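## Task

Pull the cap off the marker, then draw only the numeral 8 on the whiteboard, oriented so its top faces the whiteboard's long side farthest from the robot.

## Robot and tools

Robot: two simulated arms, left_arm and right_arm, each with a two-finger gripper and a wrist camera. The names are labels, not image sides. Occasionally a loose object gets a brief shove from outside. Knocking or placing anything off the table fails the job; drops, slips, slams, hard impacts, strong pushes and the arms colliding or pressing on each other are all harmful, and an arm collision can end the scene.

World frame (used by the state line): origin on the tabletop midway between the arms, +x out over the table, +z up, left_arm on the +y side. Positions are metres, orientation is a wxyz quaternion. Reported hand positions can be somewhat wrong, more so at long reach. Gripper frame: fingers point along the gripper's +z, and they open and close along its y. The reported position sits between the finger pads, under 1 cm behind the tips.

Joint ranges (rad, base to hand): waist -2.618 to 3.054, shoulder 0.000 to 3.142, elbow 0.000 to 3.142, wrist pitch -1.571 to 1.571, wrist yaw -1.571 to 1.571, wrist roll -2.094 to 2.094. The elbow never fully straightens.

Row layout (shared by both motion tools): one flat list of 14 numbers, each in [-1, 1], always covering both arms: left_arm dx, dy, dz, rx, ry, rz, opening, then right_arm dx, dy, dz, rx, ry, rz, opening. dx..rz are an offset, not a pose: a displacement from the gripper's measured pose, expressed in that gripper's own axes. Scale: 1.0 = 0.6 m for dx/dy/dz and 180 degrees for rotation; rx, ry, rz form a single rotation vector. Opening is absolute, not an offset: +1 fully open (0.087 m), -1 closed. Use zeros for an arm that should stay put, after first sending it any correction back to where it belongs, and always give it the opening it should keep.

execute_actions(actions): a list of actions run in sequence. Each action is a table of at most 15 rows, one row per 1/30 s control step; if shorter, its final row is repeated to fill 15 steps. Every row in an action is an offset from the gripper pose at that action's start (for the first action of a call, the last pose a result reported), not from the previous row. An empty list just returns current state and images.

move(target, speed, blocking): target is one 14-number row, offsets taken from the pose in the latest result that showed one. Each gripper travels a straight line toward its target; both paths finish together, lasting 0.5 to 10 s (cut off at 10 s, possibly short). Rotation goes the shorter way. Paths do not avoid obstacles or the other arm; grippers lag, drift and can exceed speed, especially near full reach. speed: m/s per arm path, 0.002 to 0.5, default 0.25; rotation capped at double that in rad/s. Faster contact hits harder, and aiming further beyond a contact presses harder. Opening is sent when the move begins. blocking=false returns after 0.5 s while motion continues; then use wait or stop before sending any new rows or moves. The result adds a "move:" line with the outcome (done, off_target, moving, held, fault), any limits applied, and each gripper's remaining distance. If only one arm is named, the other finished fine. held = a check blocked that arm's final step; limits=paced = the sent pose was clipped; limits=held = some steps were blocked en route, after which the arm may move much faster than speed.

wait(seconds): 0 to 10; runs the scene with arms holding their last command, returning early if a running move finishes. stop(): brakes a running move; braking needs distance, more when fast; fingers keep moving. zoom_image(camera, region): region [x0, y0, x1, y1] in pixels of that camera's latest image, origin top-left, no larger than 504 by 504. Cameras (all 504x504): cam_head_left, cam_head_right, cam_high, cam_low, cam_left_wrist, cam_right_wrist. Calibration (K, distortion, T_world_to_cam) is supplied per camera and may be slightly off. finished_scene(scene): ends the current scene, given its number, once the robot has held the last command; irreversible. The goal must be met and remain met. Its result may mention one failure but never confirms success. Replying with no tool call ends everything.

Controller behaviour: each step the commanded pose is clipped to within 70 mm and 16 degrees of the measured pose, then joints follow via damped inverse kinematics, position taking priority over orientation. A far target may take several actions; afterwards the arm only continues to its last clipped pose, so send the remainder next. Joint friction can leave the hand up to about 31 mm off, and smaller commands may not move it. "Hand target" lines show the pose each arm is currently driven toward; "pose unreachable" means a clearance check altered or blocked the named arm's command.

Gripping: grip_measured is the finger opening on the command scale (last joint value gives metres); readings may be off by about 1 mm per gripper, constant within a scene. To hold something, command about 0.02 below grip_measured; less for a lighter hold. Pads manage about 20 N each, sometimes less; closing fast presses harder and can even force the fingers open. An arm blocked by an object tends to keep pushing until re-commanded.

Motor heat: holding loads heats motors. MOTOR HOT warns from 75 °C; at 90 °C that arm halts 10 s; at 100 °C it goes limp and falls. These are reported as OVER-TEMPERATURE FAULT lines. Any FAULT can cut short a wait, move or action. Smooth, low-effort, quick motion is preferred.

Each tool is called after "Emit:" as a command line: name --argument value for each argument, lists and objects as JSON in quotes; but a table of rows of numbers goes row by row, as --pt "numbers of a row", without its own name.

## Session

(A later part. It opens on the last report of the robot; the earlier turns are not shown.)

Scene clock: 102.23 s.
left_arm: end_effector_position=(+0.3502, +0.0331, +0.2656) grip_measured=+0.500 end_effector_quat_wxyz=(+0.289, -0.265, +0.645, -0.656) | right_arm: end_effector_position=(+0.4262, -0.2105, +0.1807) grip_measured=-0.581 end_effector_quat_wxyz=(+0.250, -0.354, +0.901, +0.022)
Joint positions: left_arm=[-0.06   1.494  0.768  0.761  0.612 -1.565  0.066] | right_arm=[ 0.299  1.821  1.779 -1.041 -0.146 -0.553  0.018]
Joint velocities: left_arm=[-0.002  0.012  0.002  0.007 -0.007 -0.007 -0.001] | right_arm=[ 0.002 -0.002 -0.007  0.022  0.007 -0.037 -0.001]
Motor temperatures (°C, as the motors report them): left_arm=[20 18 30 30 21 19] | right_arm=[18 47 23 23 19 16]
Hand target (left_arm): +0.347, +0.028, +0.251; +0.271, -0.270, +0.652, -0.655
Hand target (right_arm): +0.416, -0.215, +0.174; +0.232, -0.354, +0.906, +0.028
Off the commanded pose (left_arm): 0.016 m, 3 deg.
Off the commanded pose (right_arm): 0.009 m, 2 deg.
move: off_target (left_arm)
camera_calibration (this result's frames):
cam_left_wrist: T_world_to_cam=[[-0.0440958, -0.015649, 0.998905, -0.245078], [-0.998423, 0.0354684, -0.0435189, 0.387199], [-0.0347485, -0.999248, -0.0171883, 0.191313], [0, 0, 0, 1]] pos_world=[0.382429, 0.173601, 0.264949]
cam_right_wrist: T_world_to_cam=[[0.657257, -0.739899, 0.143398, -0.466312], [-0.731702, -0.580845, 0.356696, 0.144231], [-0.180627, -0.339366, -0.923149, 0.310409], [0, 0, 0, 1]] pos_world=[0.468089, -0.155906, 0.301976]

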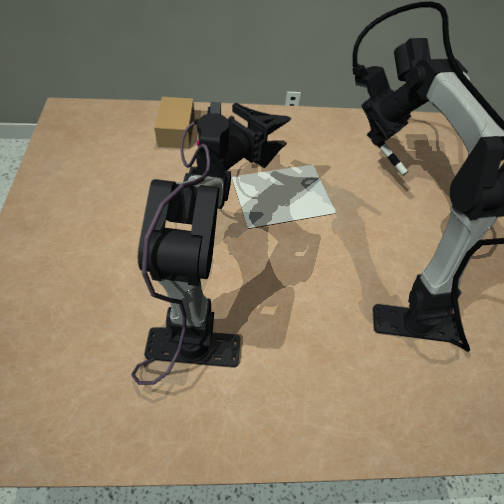

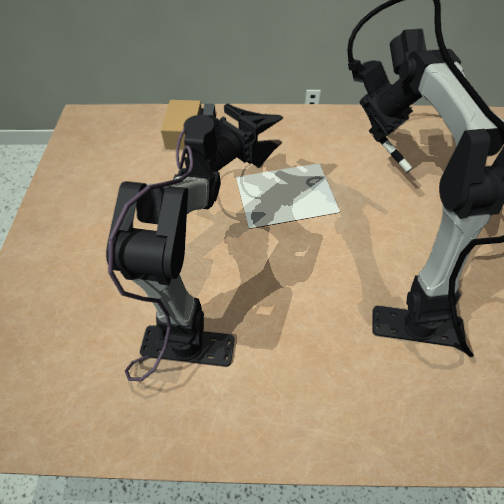

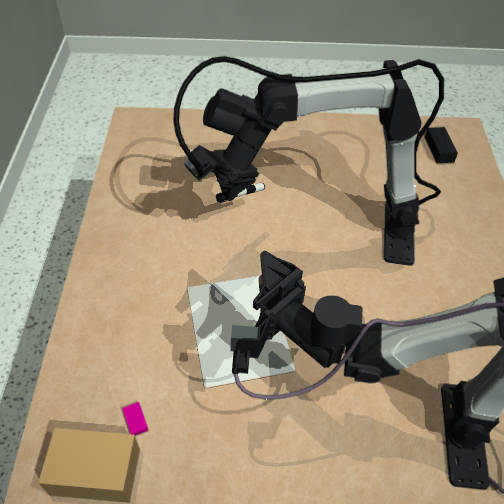

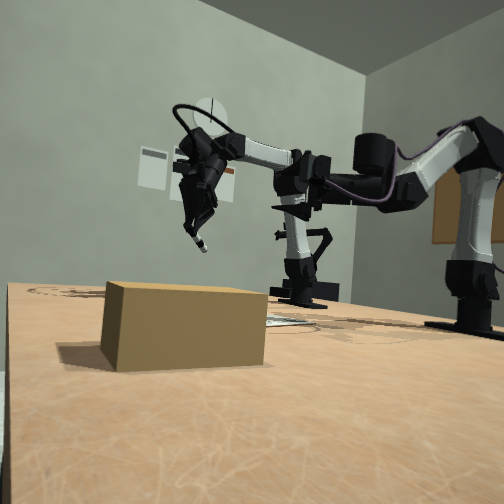

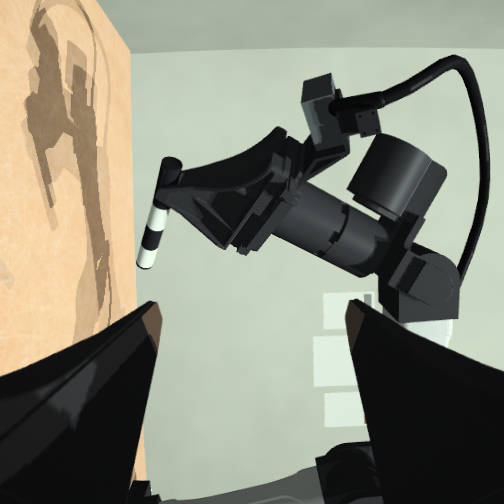

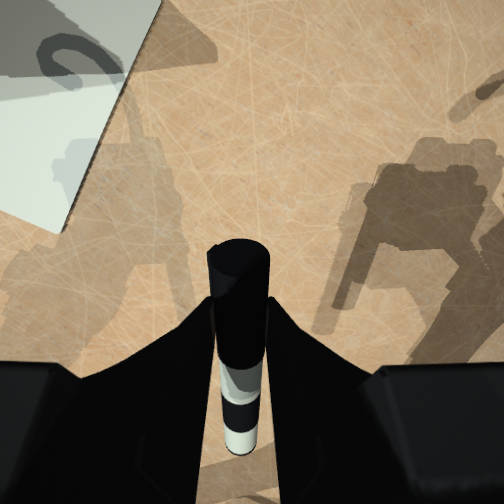

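Emit:
move --target '[0,0,0,0,0,0,0.5,-0.143,0.063,-0.095,-0.11,-0.412,0.594,-0.63]' --speed 0.35

Scene clock: 115.03 s.
left_arm: end_effector_position=(+0.3502, +0.0331, +0.2661) grip_measured=+0.500 end_effector_quat_wxyz=(+0.290, -0.264, +0.644, -0.657) | right_arm: end_effector_position=(+0.4319, -0.1438, +0.2818) grip_measured=-0.581 end_effector_quat_wxyz=(+0.505, +0.491, +0.489, +0.515)
Joint positions: left_arm=[-0.06   1.494  0.768  0.764  0.612 -1.567  0.066] | right_arm=[0.507 1.322 0.682 0.682 0.36  1.568 0.018]
Joint velocities: left_arm=[-0.007  0.007 -0.007 -0.051 -0.037  0.051 -0.   ] | right_arm=[ 0.002  0.002 -0.007 -0.022  0.051 -0.037  0.   ]
Motor temperatures (°C, as the motors report them): left_arm=[20 19 29 31 21 19] | right_arm=[18 44 23 24 19 16]
Hand target (left_arm): +0.350, +0.033, +0.266; +0.290, -0.265, +0.645, -0.656
Hand target (right_arm): +0.432, -0.141, +0.263; +0.497, +0.499, +0.499, +0.505
Off the commanded pose (left_arm): 0.001 m, 0 deg.
Off the commanded pose (right_arm): 0.017 m, 2 deg.
move: off_target (right_arm)
camera_calibration (this result's frames):
cam_left_wrist: T_world_to_cam=[[-0.0453, -0.0141991, 0.998873, -0.245203], [-0.998368, 0.0354499, -0.0447732, 0.387518], [-0.0347742, -0.999271, -0.0157818, 0.19096], [0, 0, 0, 1]] pos_world=[0.382418, 0.173601, 0.26529]
cam_right_wrist: T_world_to_cam=[[0.0392211, -0.000474461, -0.99923, 0.260096], [-0.761167, 0.647853, -0.0301844, 0.449455], [0.647369, 0.761765, 0.0250484, -0.0390497], [0, 0, 0, 1]] pos_world=[0.357189, -0.261311, 0.274441]

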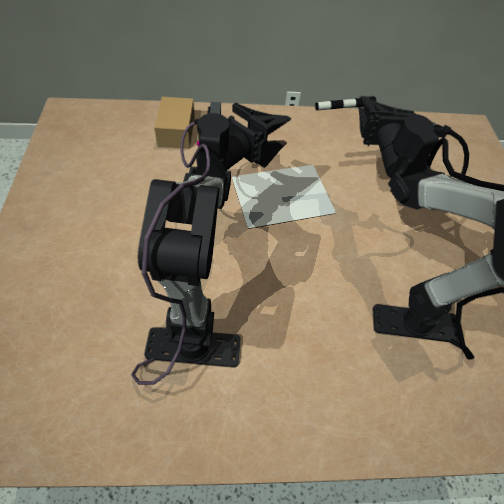

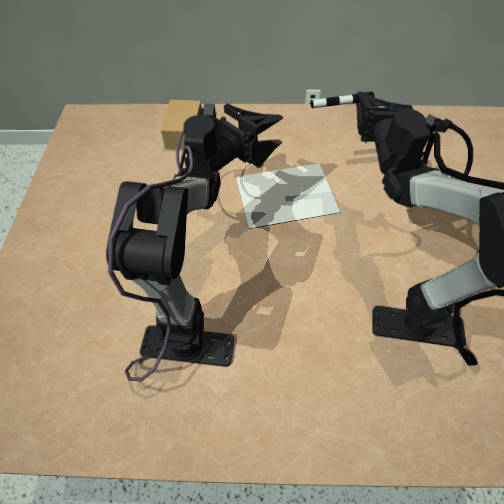

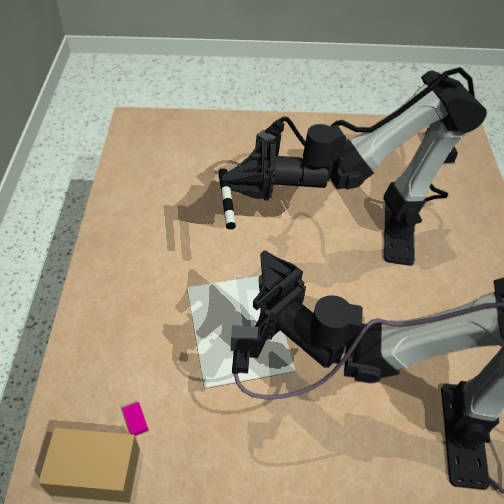

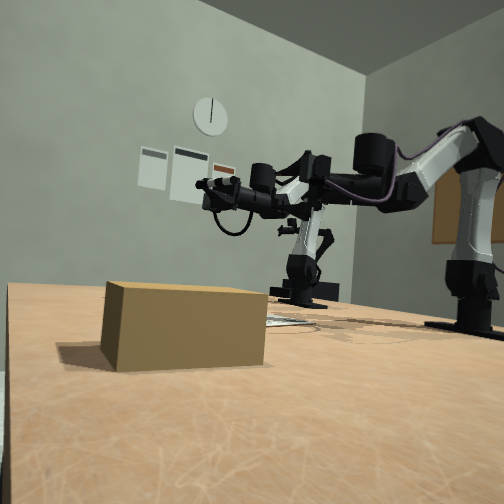

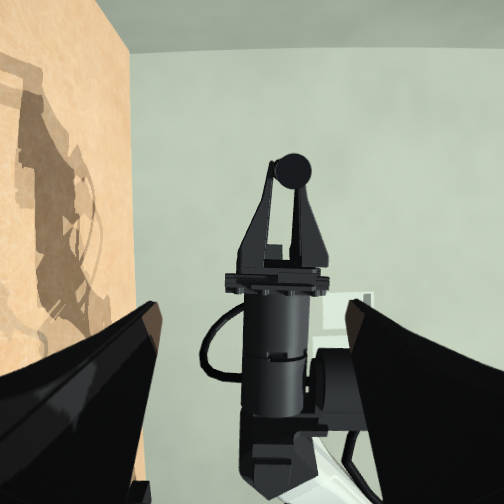

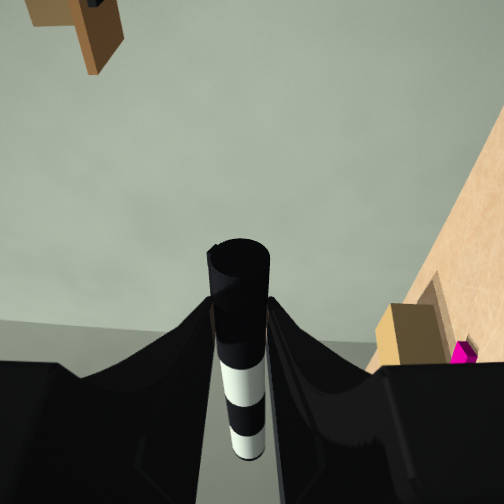

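Emit:
move --target '[0.048,-0.02,0.21,0,0,0,0.5,0,0,0,0,0,0,-0.63]' --speed 0.1

Scene clock: 121.40 s.
left_arm: end_effector_position=(+0.4150, -0.0703, +0.2946) grip_measured=+0.500 end_effector_quat_wxyz=(+0.294, -0.254, +0.633, -0.669) | right_arm: end_effector_position=(+0.4319, -0.1442, +0.2821) grip_measured=-0.581 end_effector_quat_wxyz=(+0.505, +0.492, +0.488, +0.515)
Joint positions: left_arm=[-0.297  1.802  1.187  0.69   0.383 -1.566  0.066] | right_arm=[0.507 1.322 0.682 0.683 0.362 1.569 0.018]
Joint velocities: left_arm=[-0.002 -0.007  0.002  0.037  0.037 -0.022 -0.001] | right_arm=[-0.012  0.007  0.002 -0.037 -0.051 -0.037 -0.   ]
Motor temperatures (°C, as the motors report them): left_arm=[20 19 30 31 21 19] | right_arm=[18 41 23 25 19 16]
Hand target (left_arm): +0.420, -0.074, +0.281; +0.289, -0.265, +0.644, -0.657
Hand target (right_arm): +0.432, -0.144, +0.282; +0.504, +0.491, +0.489, +0.515
Off the commanded pose (left_arm): 0.015 m, 2 deg.
Off the commanded pose (right_arm): 0.000 m, 0 deg.
move: off_target (left_arm)
camera_calibration (this result's frames):
cam_left_wrist: T_world_to_cam=[[-0.0778357, 0.00838619, 0.996931, -0.256537], [-0.996043, 0.0423803, -0.0781229, 0.466491], [-0.0429053, -0.999066, 0.0050543, 0.087593], [0, 0, 0, 1]] pos_world=[0.448436, 0.0698925, 0.29175]
cam_right_wrist: T_world_to_cam=[[0.0398859, 0.00132718, -0.999203, 0.260311], [-0.759703, 0.649602, -0.0294628, 0.449209], [0.649045, 0.760273, 0.0269182, -0.0402717], [0, 0, 0, 1]] pos_world=[0.357021, -0.261535, 0.274423]

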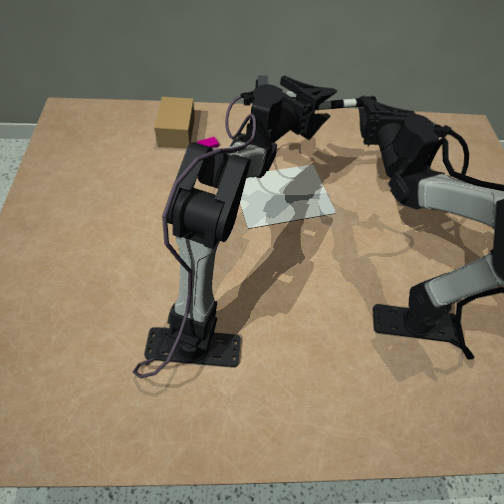

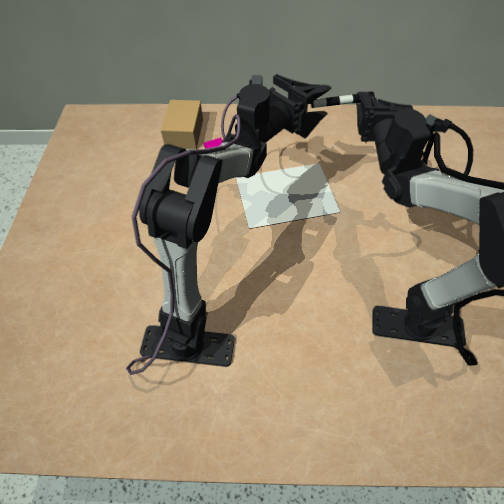

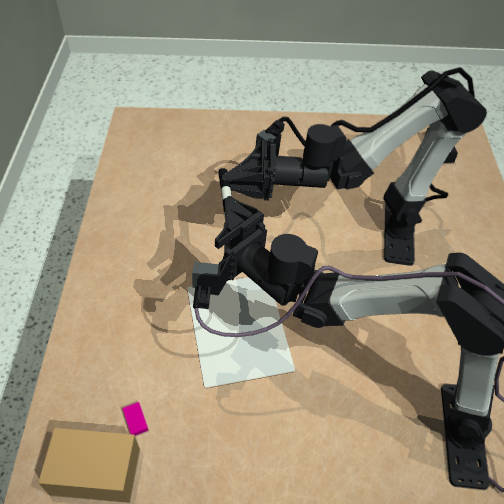

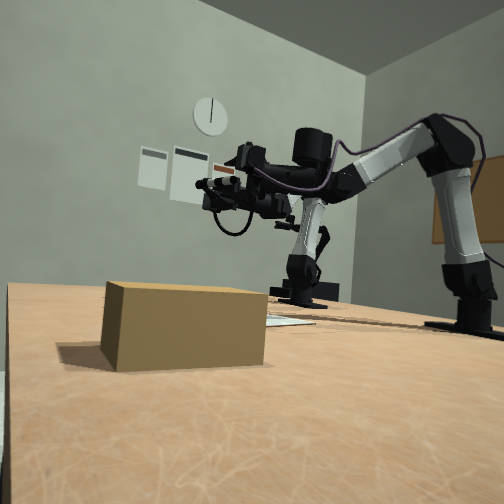

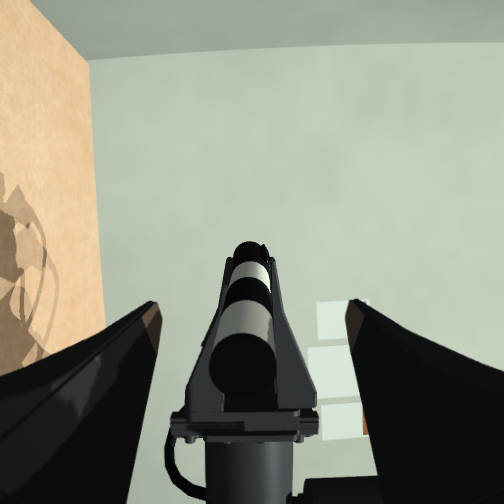

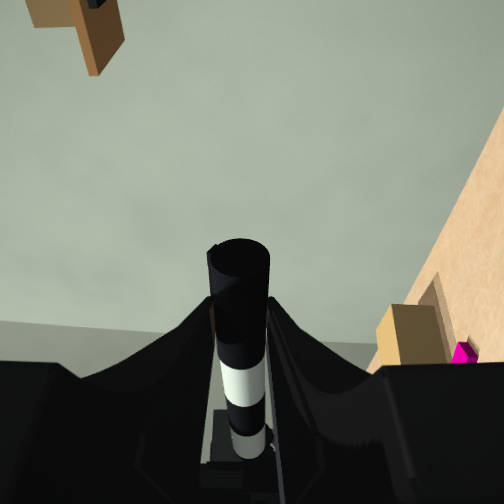

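Emit:
move --target '[0.02,0.022,0.04,0,0,0,0,0,0,0,0,0,0,-0.63]' --speed 0.05

Emit:
zoom_image --camera "cam_head_right" --region '[260, 60, 410, 150]'

Scene clock: 127.17 s.
left_arm: end_effector_position=(+0.4205, -0.0915, +0.2851) grip_measured=+0.000 end_effector_quat_wxyz=(+0.290, -0.255, +0.635, -0.669) | right_arm: end_effector_position=(+0.4319, -0.1442, +0.2821) grip_measured=-0.581 end_effector_quat_wxyz=(+0.505, +0.492, +0.488, +0.515)
Joint positions: left_arm=[-0.338  1.863  1.231  0.7    0.348 -1.566  0.044] | right_arm=[0.507 1.322 0.682 0.683 0.362 1.569 0.018]
Joint velocities: left_arm=[ 0.007  0.012  0.012  0.066 -0.007  0.007  0.001] | right_arm=[-0.002 -0.007 -0.007 -0.081 -0.051 -0.051 -0.001]
Motor temperatures (°C, as the motors report them): left_arm=[20 20 30 31 21 19] | right_arm=[18 39 23 25 19 16]
Hand target (left_arm): +0.424, -0.096, +0.283; +0.294, -0.254, +0.633, -0.669
Hand target (right_arm): +0.432, -0.144, +0.282; +0.505, +0.492, +0.488, +0.515
Off the commanded pose (left_arm): 0.007 m, 1 deg.
Off the commanded pose (right_arm): 0.000 m, 0 deg.
move: done
camera_calibration (this result's frames):
cam_left_wrist: T_world_to_cam=[[-0.0701696, 0.0082464, 0.997501, -0.249881], [-0.996309, 0.0489751, -0.0704907, 0.470658], [-0.049434, -0.998766, 0.0047794, 0.0695176], [0, 0, 0, 1]] pos_world=[0.454824, 0.0484419, 0.282102]
cam_right_wrist: T_world_to_cam=[[0.0398859, 0.00132718, -0.999203, 0.260311], [-0.759703, 0.649602, -0.0294628, 0.449209], [0.649045, 0.760273, 0.0269182, -0.0402717], [0, 0, 0, 1]] pos_world=[0.357021, -0.261535, 0.274423]

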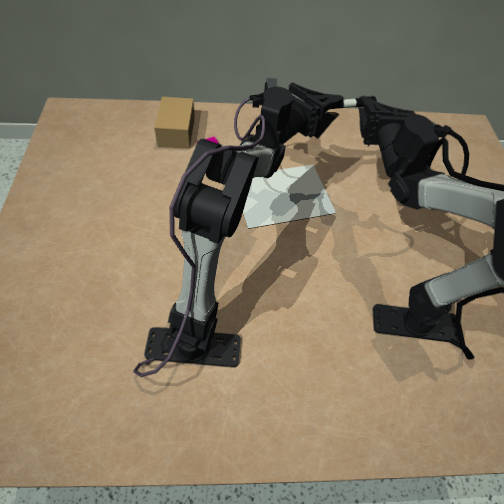

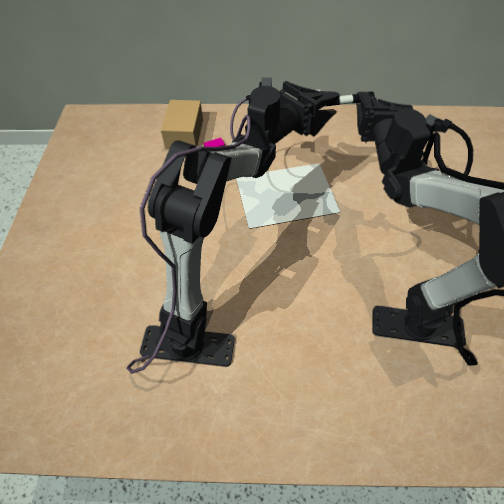

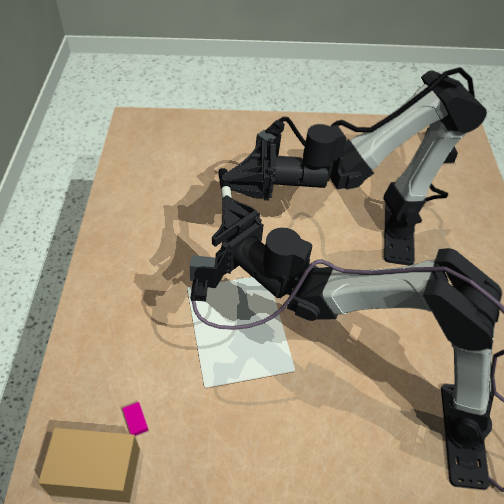

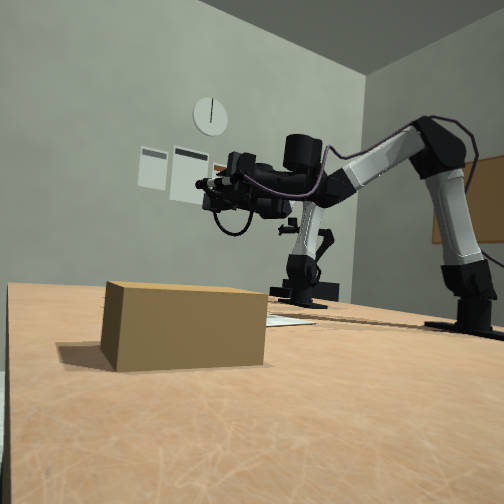

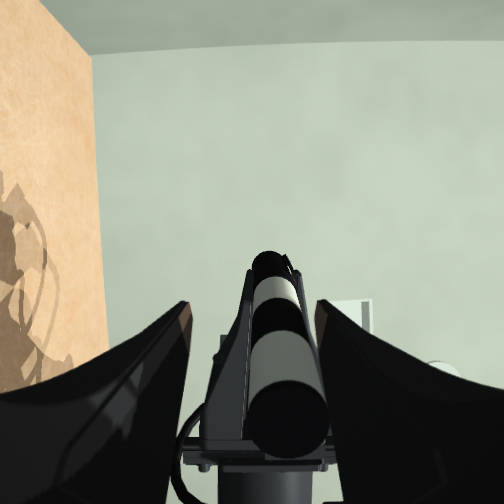

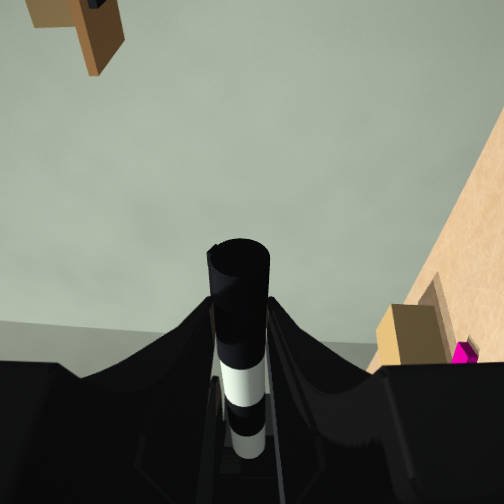

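Region (260, 60, 410, 150) of cam_head_right's 504x504 image, scaled by 3.360, with more detail than that image has; it fills the top 302 rows of this view, and the rest is white.

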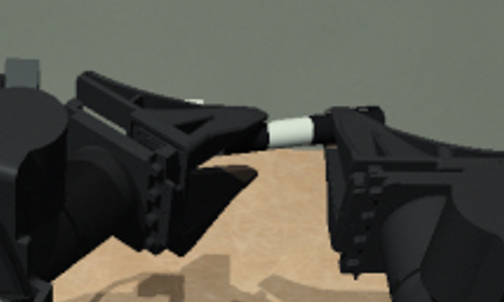

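Raise 8 mm.

Emit:
move --target '[0,-0.014,0,0,0,0,0,0,0,0,0,0,0,-0.63]' --speed 0.03

Emit:
execute_actions --actions '[[[0,0,0,0,0,0,-0.45,0,0,0,0,0,0,-0.63]]]'

Scene clock: 131.37 s.
left_arm: end_effector_position=(+0.4208, -0.0913, +0.2855) grip_measured=+0.000 end_effector_quat_wxyz=(+0.291, -0.255, +0.635, -0.669) | right_arm: end_effector_position=(+0.4319, -0.1442, +0.2821) grip_measured=-0.581 end_effector_quat_wxyz=(+0.505, +0.492, +0.488, +0.515)
Joint positions: left_arm=[-0.338  1.863  1.232  0.7    0.346 -1.566  0.044] | right_arm=[0.507 1.322 0.682 0.683 0.362 1.569 0.018]
Joint velocities: left_arm=[-0.012 -0.017 -0.007 -0.007  0.022  0.066  0.   ] | right_arm=[-0.002  0.007  0.007  0.007 -0.051 -0.022 -0.   ]
Motor temperatures (°C, as the motors report them): left_arm=[20 21 31 31 21 19] | right_arm=[18 37 24 26 19 16]
Hand target (left_arm): +0.420, -0.091, +0.293; +0.290, -0.255, +0.635, -0.669
Hand target (right_arm): +0.432, -0.144, +0.282; +0.505, +0.492, +0.488, +0.515
Off the commanded pose (left_arm): 0.008 m, 0 deg.
Off the commanded pose (right_arm): 0.000 m, 0 deg.
move: done
camera_calibration (this result's frames):
cam_left_wrist: T_world_to_cam=[[-0.0708225, 0.00854855, 0.997452, -0.249903], [-0.996356, 0.0470482, -0.0711478, 0.471053], [-0.0475365, -0.998856, 0.00518533, 0.0687669], [0, 0, 0, 1]] pos_world=[0.454907, 0.0486624, 0.282424]
cam_right_wrist: T_world_to_cam=[[0.0398859, 0.00132718, -0.999203, 0.260311], [-0.759703, 0.649602, -0.0294628, 0.449209], [0.649045, 0.760273, 0.0269182, -0.0402717], [0, 0, 0, 1]] pos_world=[0.357021, -0.261535, 0.274423]

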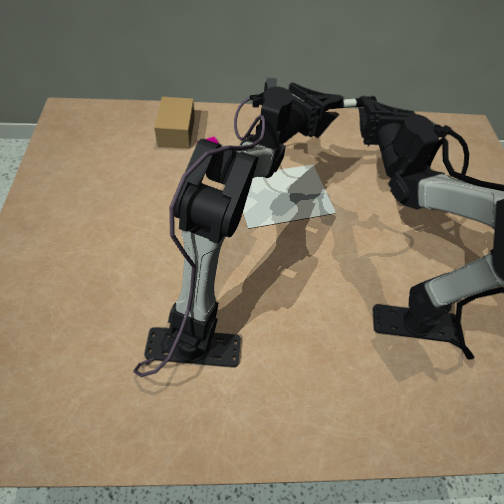

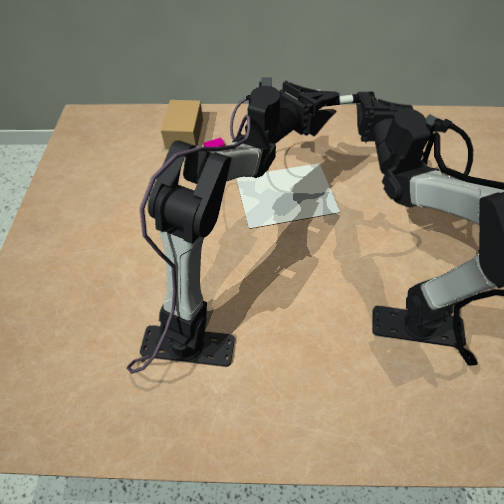

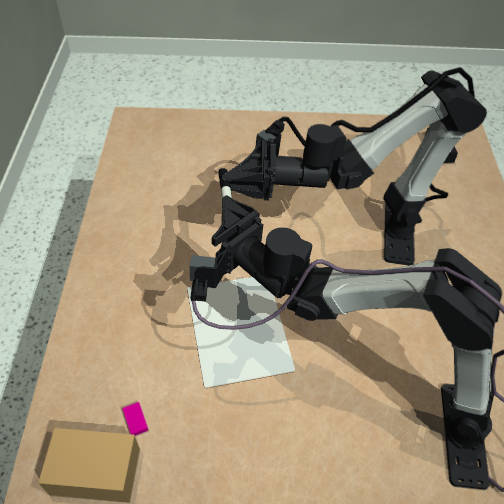

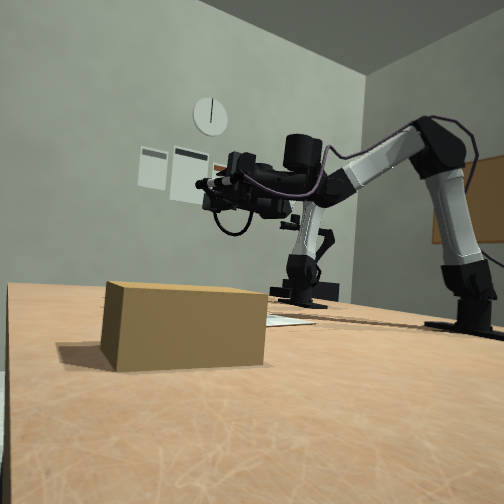

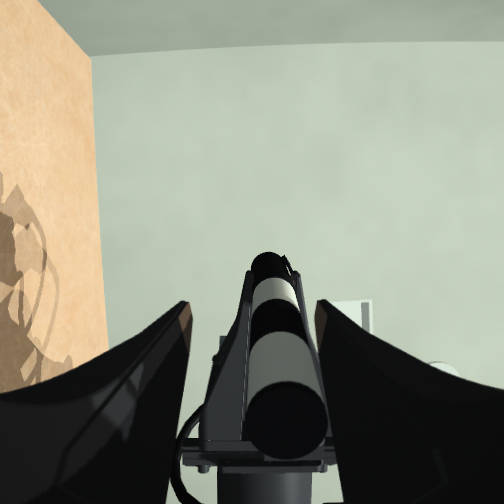

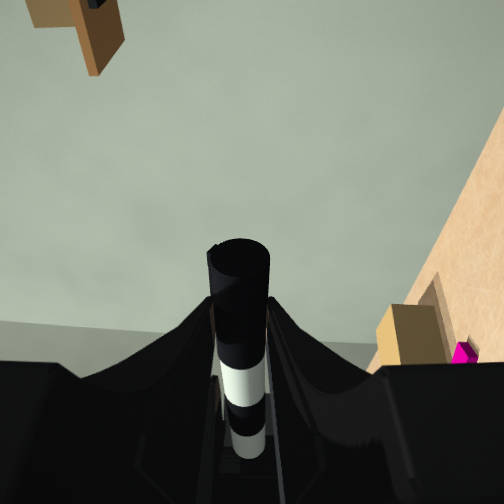

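Scene clock: 131.87 s.
left_arm: end_effector_position=(+0.4207, -0.0913, +0.2875) grip_measured=-0.450 end_effector_quat_wxyz=(+0.293, -0.253, +0.632, -0.671) | right_arm: end_effector_position=(+0.4320, -0.1441, +0.2805) grip_measured=-0.581 end_effector_quat_wxyz=(+0.505, +0.491, +0.491, +0.512)
Joint positions: left_arm=[-0.338  1.863  1.232  0.708  0.346 -1.567  0.024] | right_arm=[0.507 1.322 0.682 0.678 0.362 1.564 0.018]
Joint velocities: left_arm=[ 0.002  0.002 -0.017  0.051  0.007 -0.081 -0.001] | right_arm=[ 0.007  0.017 -0.002 -0.007 -0.095 -0.007  0.   ]
Motor temperatures (°C, as the motors report them): left_arm=[20 21 31 31 21 19] | right_arm=[18 37 24 26 19 16]
Hand target (left_arm): +0.421, -0.091, +0.286; +0.291, -0.255, +0.635, -0.669
Hand target (right_arm): +0.432, -0.144, +0.282; +0.505, +0.491, +0.488, +0.515
Off the commanded pose (left_arm): 0.002 m, 0 deg.
Off the commanded pose (right_arm): 0.002 m, 0 deg.
camera_calibration (this result's frames):
cam_left_wrist: T_world_to_cam=[[-0.0782341, 0.0127556, 0.996853, -0.248234], [-0.995796, 0.0467843, -0.0787497, 0.472988], [-0.0476416, -0.998824, 0.00904182, 0.0677493], [0, 0, 0, 1]] pos_world=[0.454806, 0.0487076, 0.284088]
cam_right_wrist: T_world_to_cam=[[0.0349411, -0.00555751, -0.999374, 0.259946], [-0.759729, 0.649539, -0.0301745, 0.449394], [0.6493, 0.760308, 0.0184734, -0.0380202], [0, 0, 0, 1]] pos_world=[0.357022, -0.261547, 0.274046]

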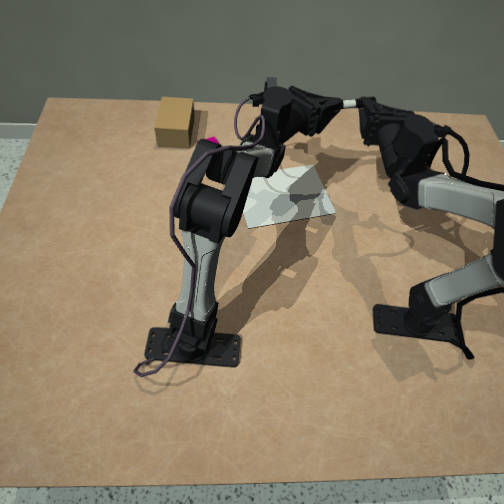

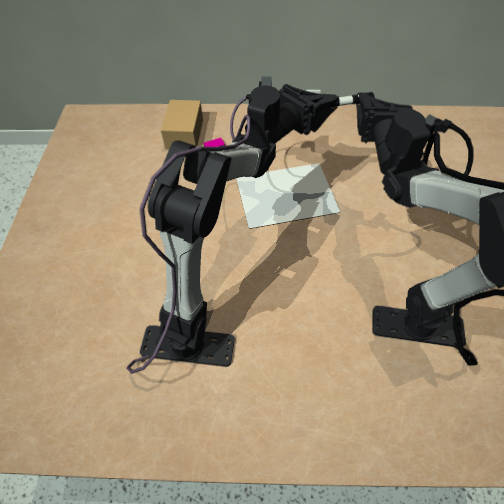

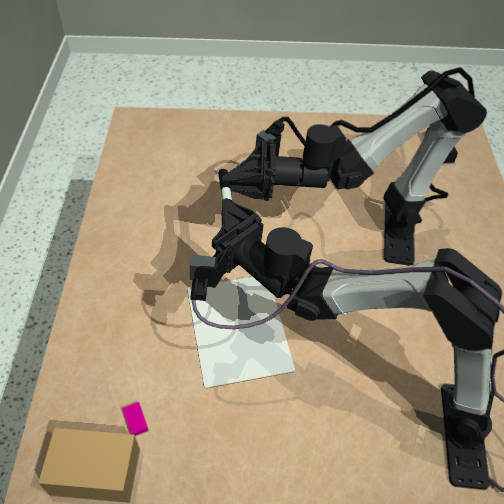

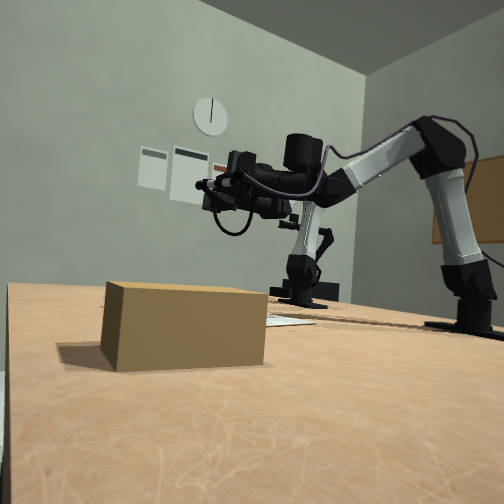

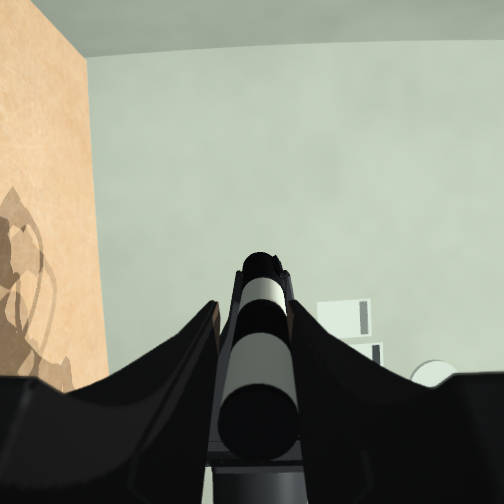

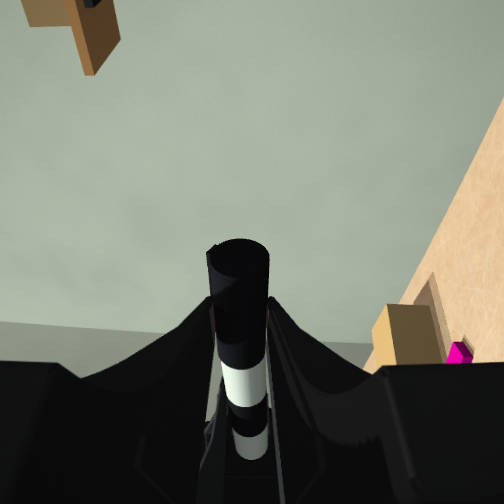

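Compliant enough. Close and pull.

Emit:
execute_actions --actions '[[[0,-0.015,0,0,0,0,-0.56,0,0,0,0,0,0,-0.63]],[[0,0,0,0,0,0,-0.68,0,0,0,0,0,0,-0.63]]]'

Emit:
move --target '[0,0,0,0,0,0,-0.68,-0.15,0,0.022,0,0,0,-0.63]' --speed 0.04

Scene clock: 136.73 s.
left_arm: end_effector_position=(+0.4212, -0.0915, +0.2902) grip_measured=-0.603 end_effector_quat_wxyz=(+0.294, -0.252, +0.631, -0.673) | right_arm: end_effector_position=(+0.4320, -0.1441, +0.2796) grip_measured=-0.581 end_effector_quat_wxyz=(+0.505, +0.491, +0.493, +0.511)
Joint positions: left_arm=[-0.338  1.863  1.238  0.707  0.346 -1.567  0.017] | right_arm=[0.507 1.322 0.682 0.675 0.362 1.562 0.018]
Joint velocities: left_arm=[-0.037 -0.002  0.002  0.022 -0.051 -0.007 -0.001] | right_arm=[ 0.007  0.012 -0.012  0.022  0.007  0.007 -0.   ]
Motor temperatures (°C, as the motors report them): left_arm=[20 22 31 31 21 19] | right_arm=[18 36 24 26 19 16]
Hand target (left_arm): +0.421, -0.091, +0.290; +0.294, -0.252, +0.631, -0.673
Hand target (right_arm): +0.432, -0.144, +0.280; +0.505, +0.491, +0.493, +0.511
Off the commanded pose (left_arm): 0.000 m, 0 deg.
Off the commanded pose (right_arm): 0.000 m, 0 deg.
camera_calibration (this result's frames):
cam_left_wrist: T_world_to_cam=[[-0.0830678, 0.014984, 0.996431, -0.248535], [-0.995402, 0.0466027, -0.0836829, 0.474933], [-0.0476903, -0.998801, 0.011044, 0.0669703], [0, 0, 0, 1]] pos_world=[0.455298, 0.0484809, 0.286653]
cam_right_wrist: T_world_to_cam=[[0.0321114, -0.00894674, -0.999444, 0.259833], [-0.759764, 0.649496, -0.0302247, 0.449406], [0.649405, 0.760313, 0.0140588, -0.0368407], [0, 0, 0, 1]] pos_world=[0.357024, -0.261552, 0.273789]

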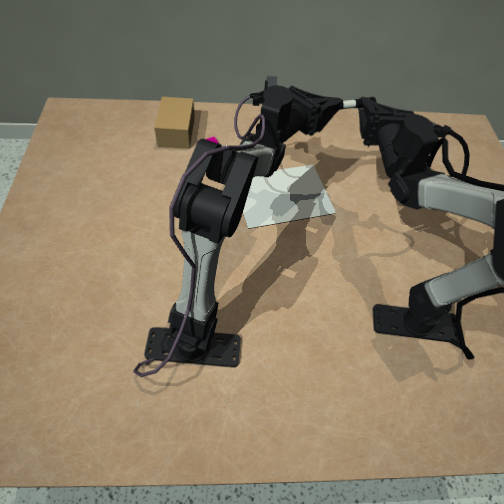

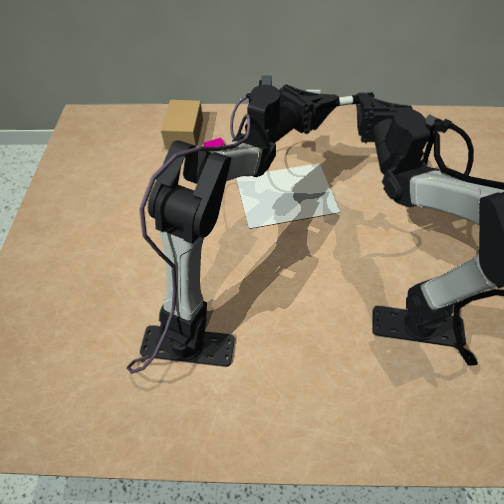

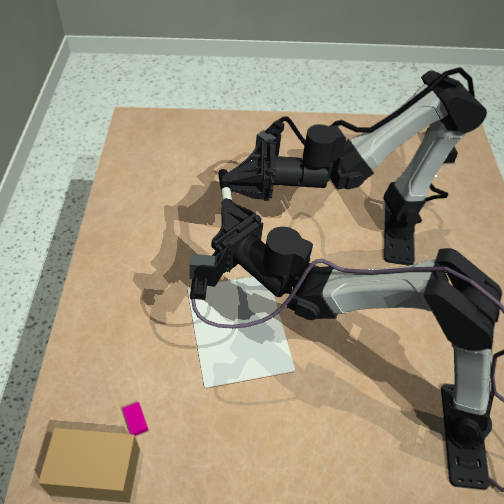

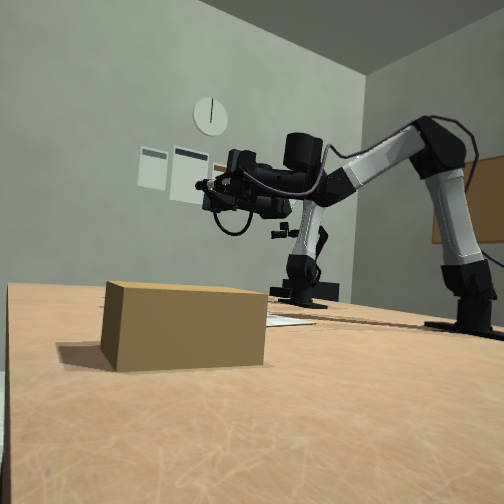

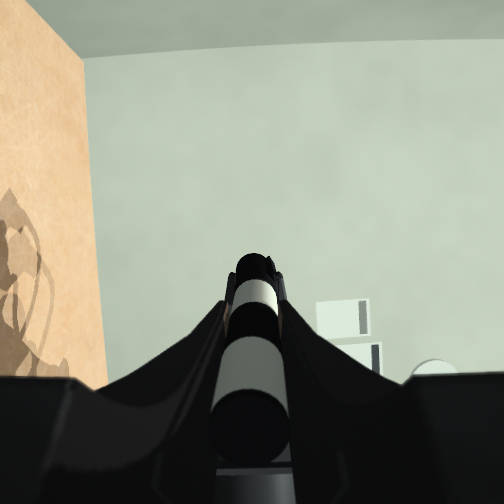

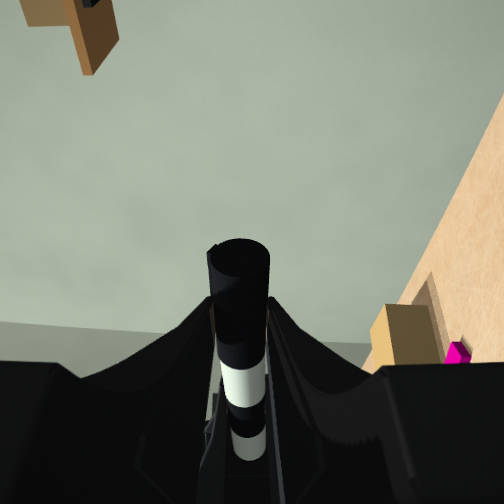

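Scene clock: 139.30 s.
left_arm: end_effector_position=(+0.4203, -0.0930, +0.2911) grip_measured=-0.603 end_effector_quat_wxyz=(+0.294, -0.251, +0.630, -0.674) | right_arm: end_effector_position=(+0.4465, -0.2316, +0.2832) grip_measured=-0.580 end_effector_quat_wxyz=(+0.504, +0.491, +0.491, +0.512)
Joint positions: left_arm=[-0.342  1.863  1.238  0.711  0.343 -1.567  0.017] | right_arm=[0.164 1.303 0.682 0.655 0.018 1.578 0.018]
Joint velocities: left_arm=[-0.007  0.007  0.012 -0.022  0.022 -0.066 -0.   ] | right_arm=[ 0.007  0.007 -0.002  0.037  0.066  0.037 -0.001]
Motor temperatures (°C, as the motors report them): left_arm=[20 23 31 31 21 19] | right_arm=[18 35 24 26 20 16]
Hand target (left_arm): +0.421, -0.091, +0.290; +0.294, -0.252, +0.631, -0.673
Hand target (right_arm): +0.447, -0.234, +0.281; +0.502, +0.495, +0.490, +0.513
Off the commanded pose (left_arm): 0.002 m, 0 deg.
Off the commanded pose (right_arm): 0.004 m, 0 deg.
move: done
camera_calibration (this result's frames):
cam_left_wrist: T_world_to_cam=[[-0.0867478, 0.0170439, 0.996084, -0.247709], [-0.99503, 0.0475827, -0.0874702, 0.47523], [-0.0488872, -0.998722, 0.0128315, 0.0654379], [0, 0, 0, 1]] pos_world=[0.454579, 0.0469635, 0.287468]
cam_right_wrist: T_world_to_cam=[[0.0335733, -0.00458197, -0.999426, 0.262486], [-0.760433, 0.64879, -0.0285194, 0.516932], [0.648548, 0.760954, 0.0182977, 0.0195698], [0, 0, 0, 1]] pos_world=[0.371588, -0.349069, 0.27672]

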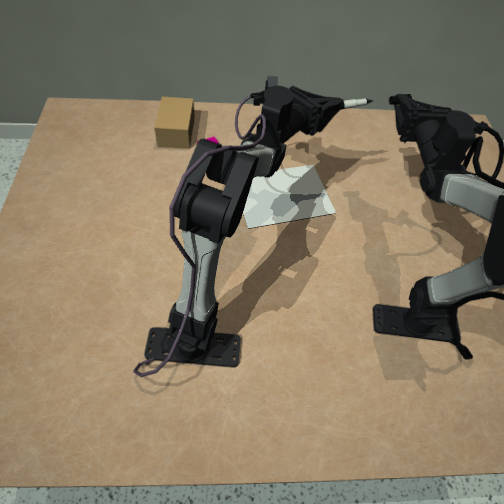

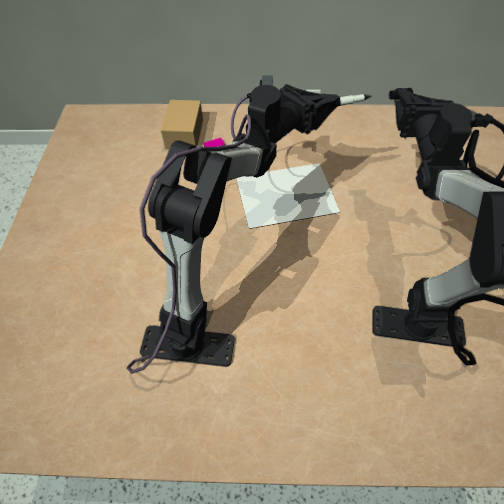

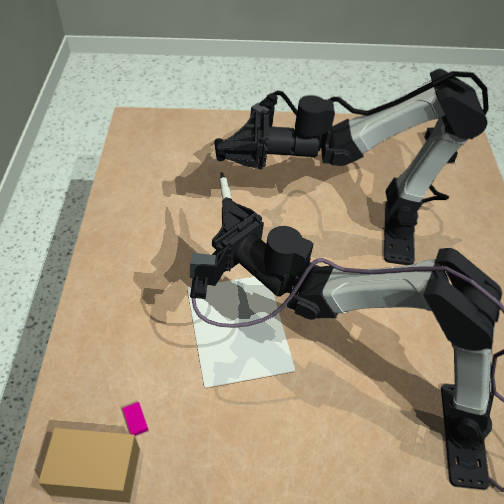

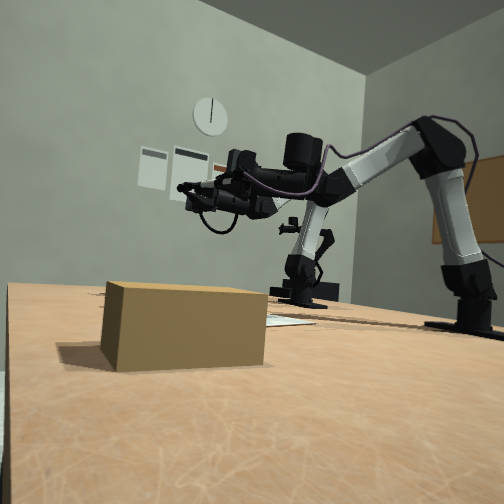

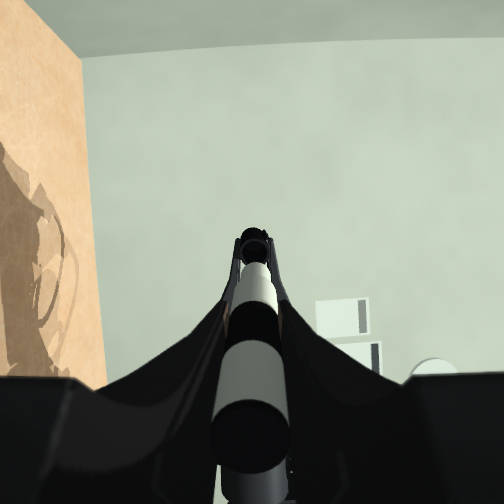

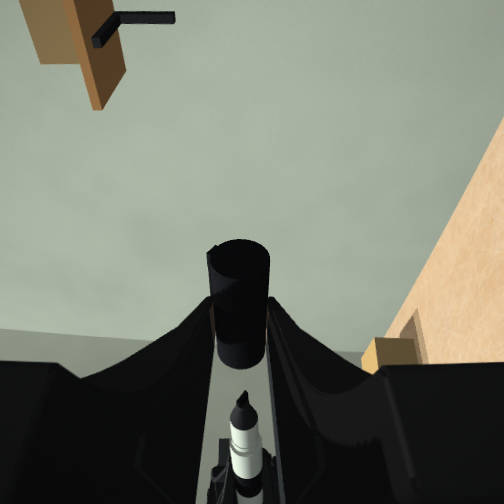

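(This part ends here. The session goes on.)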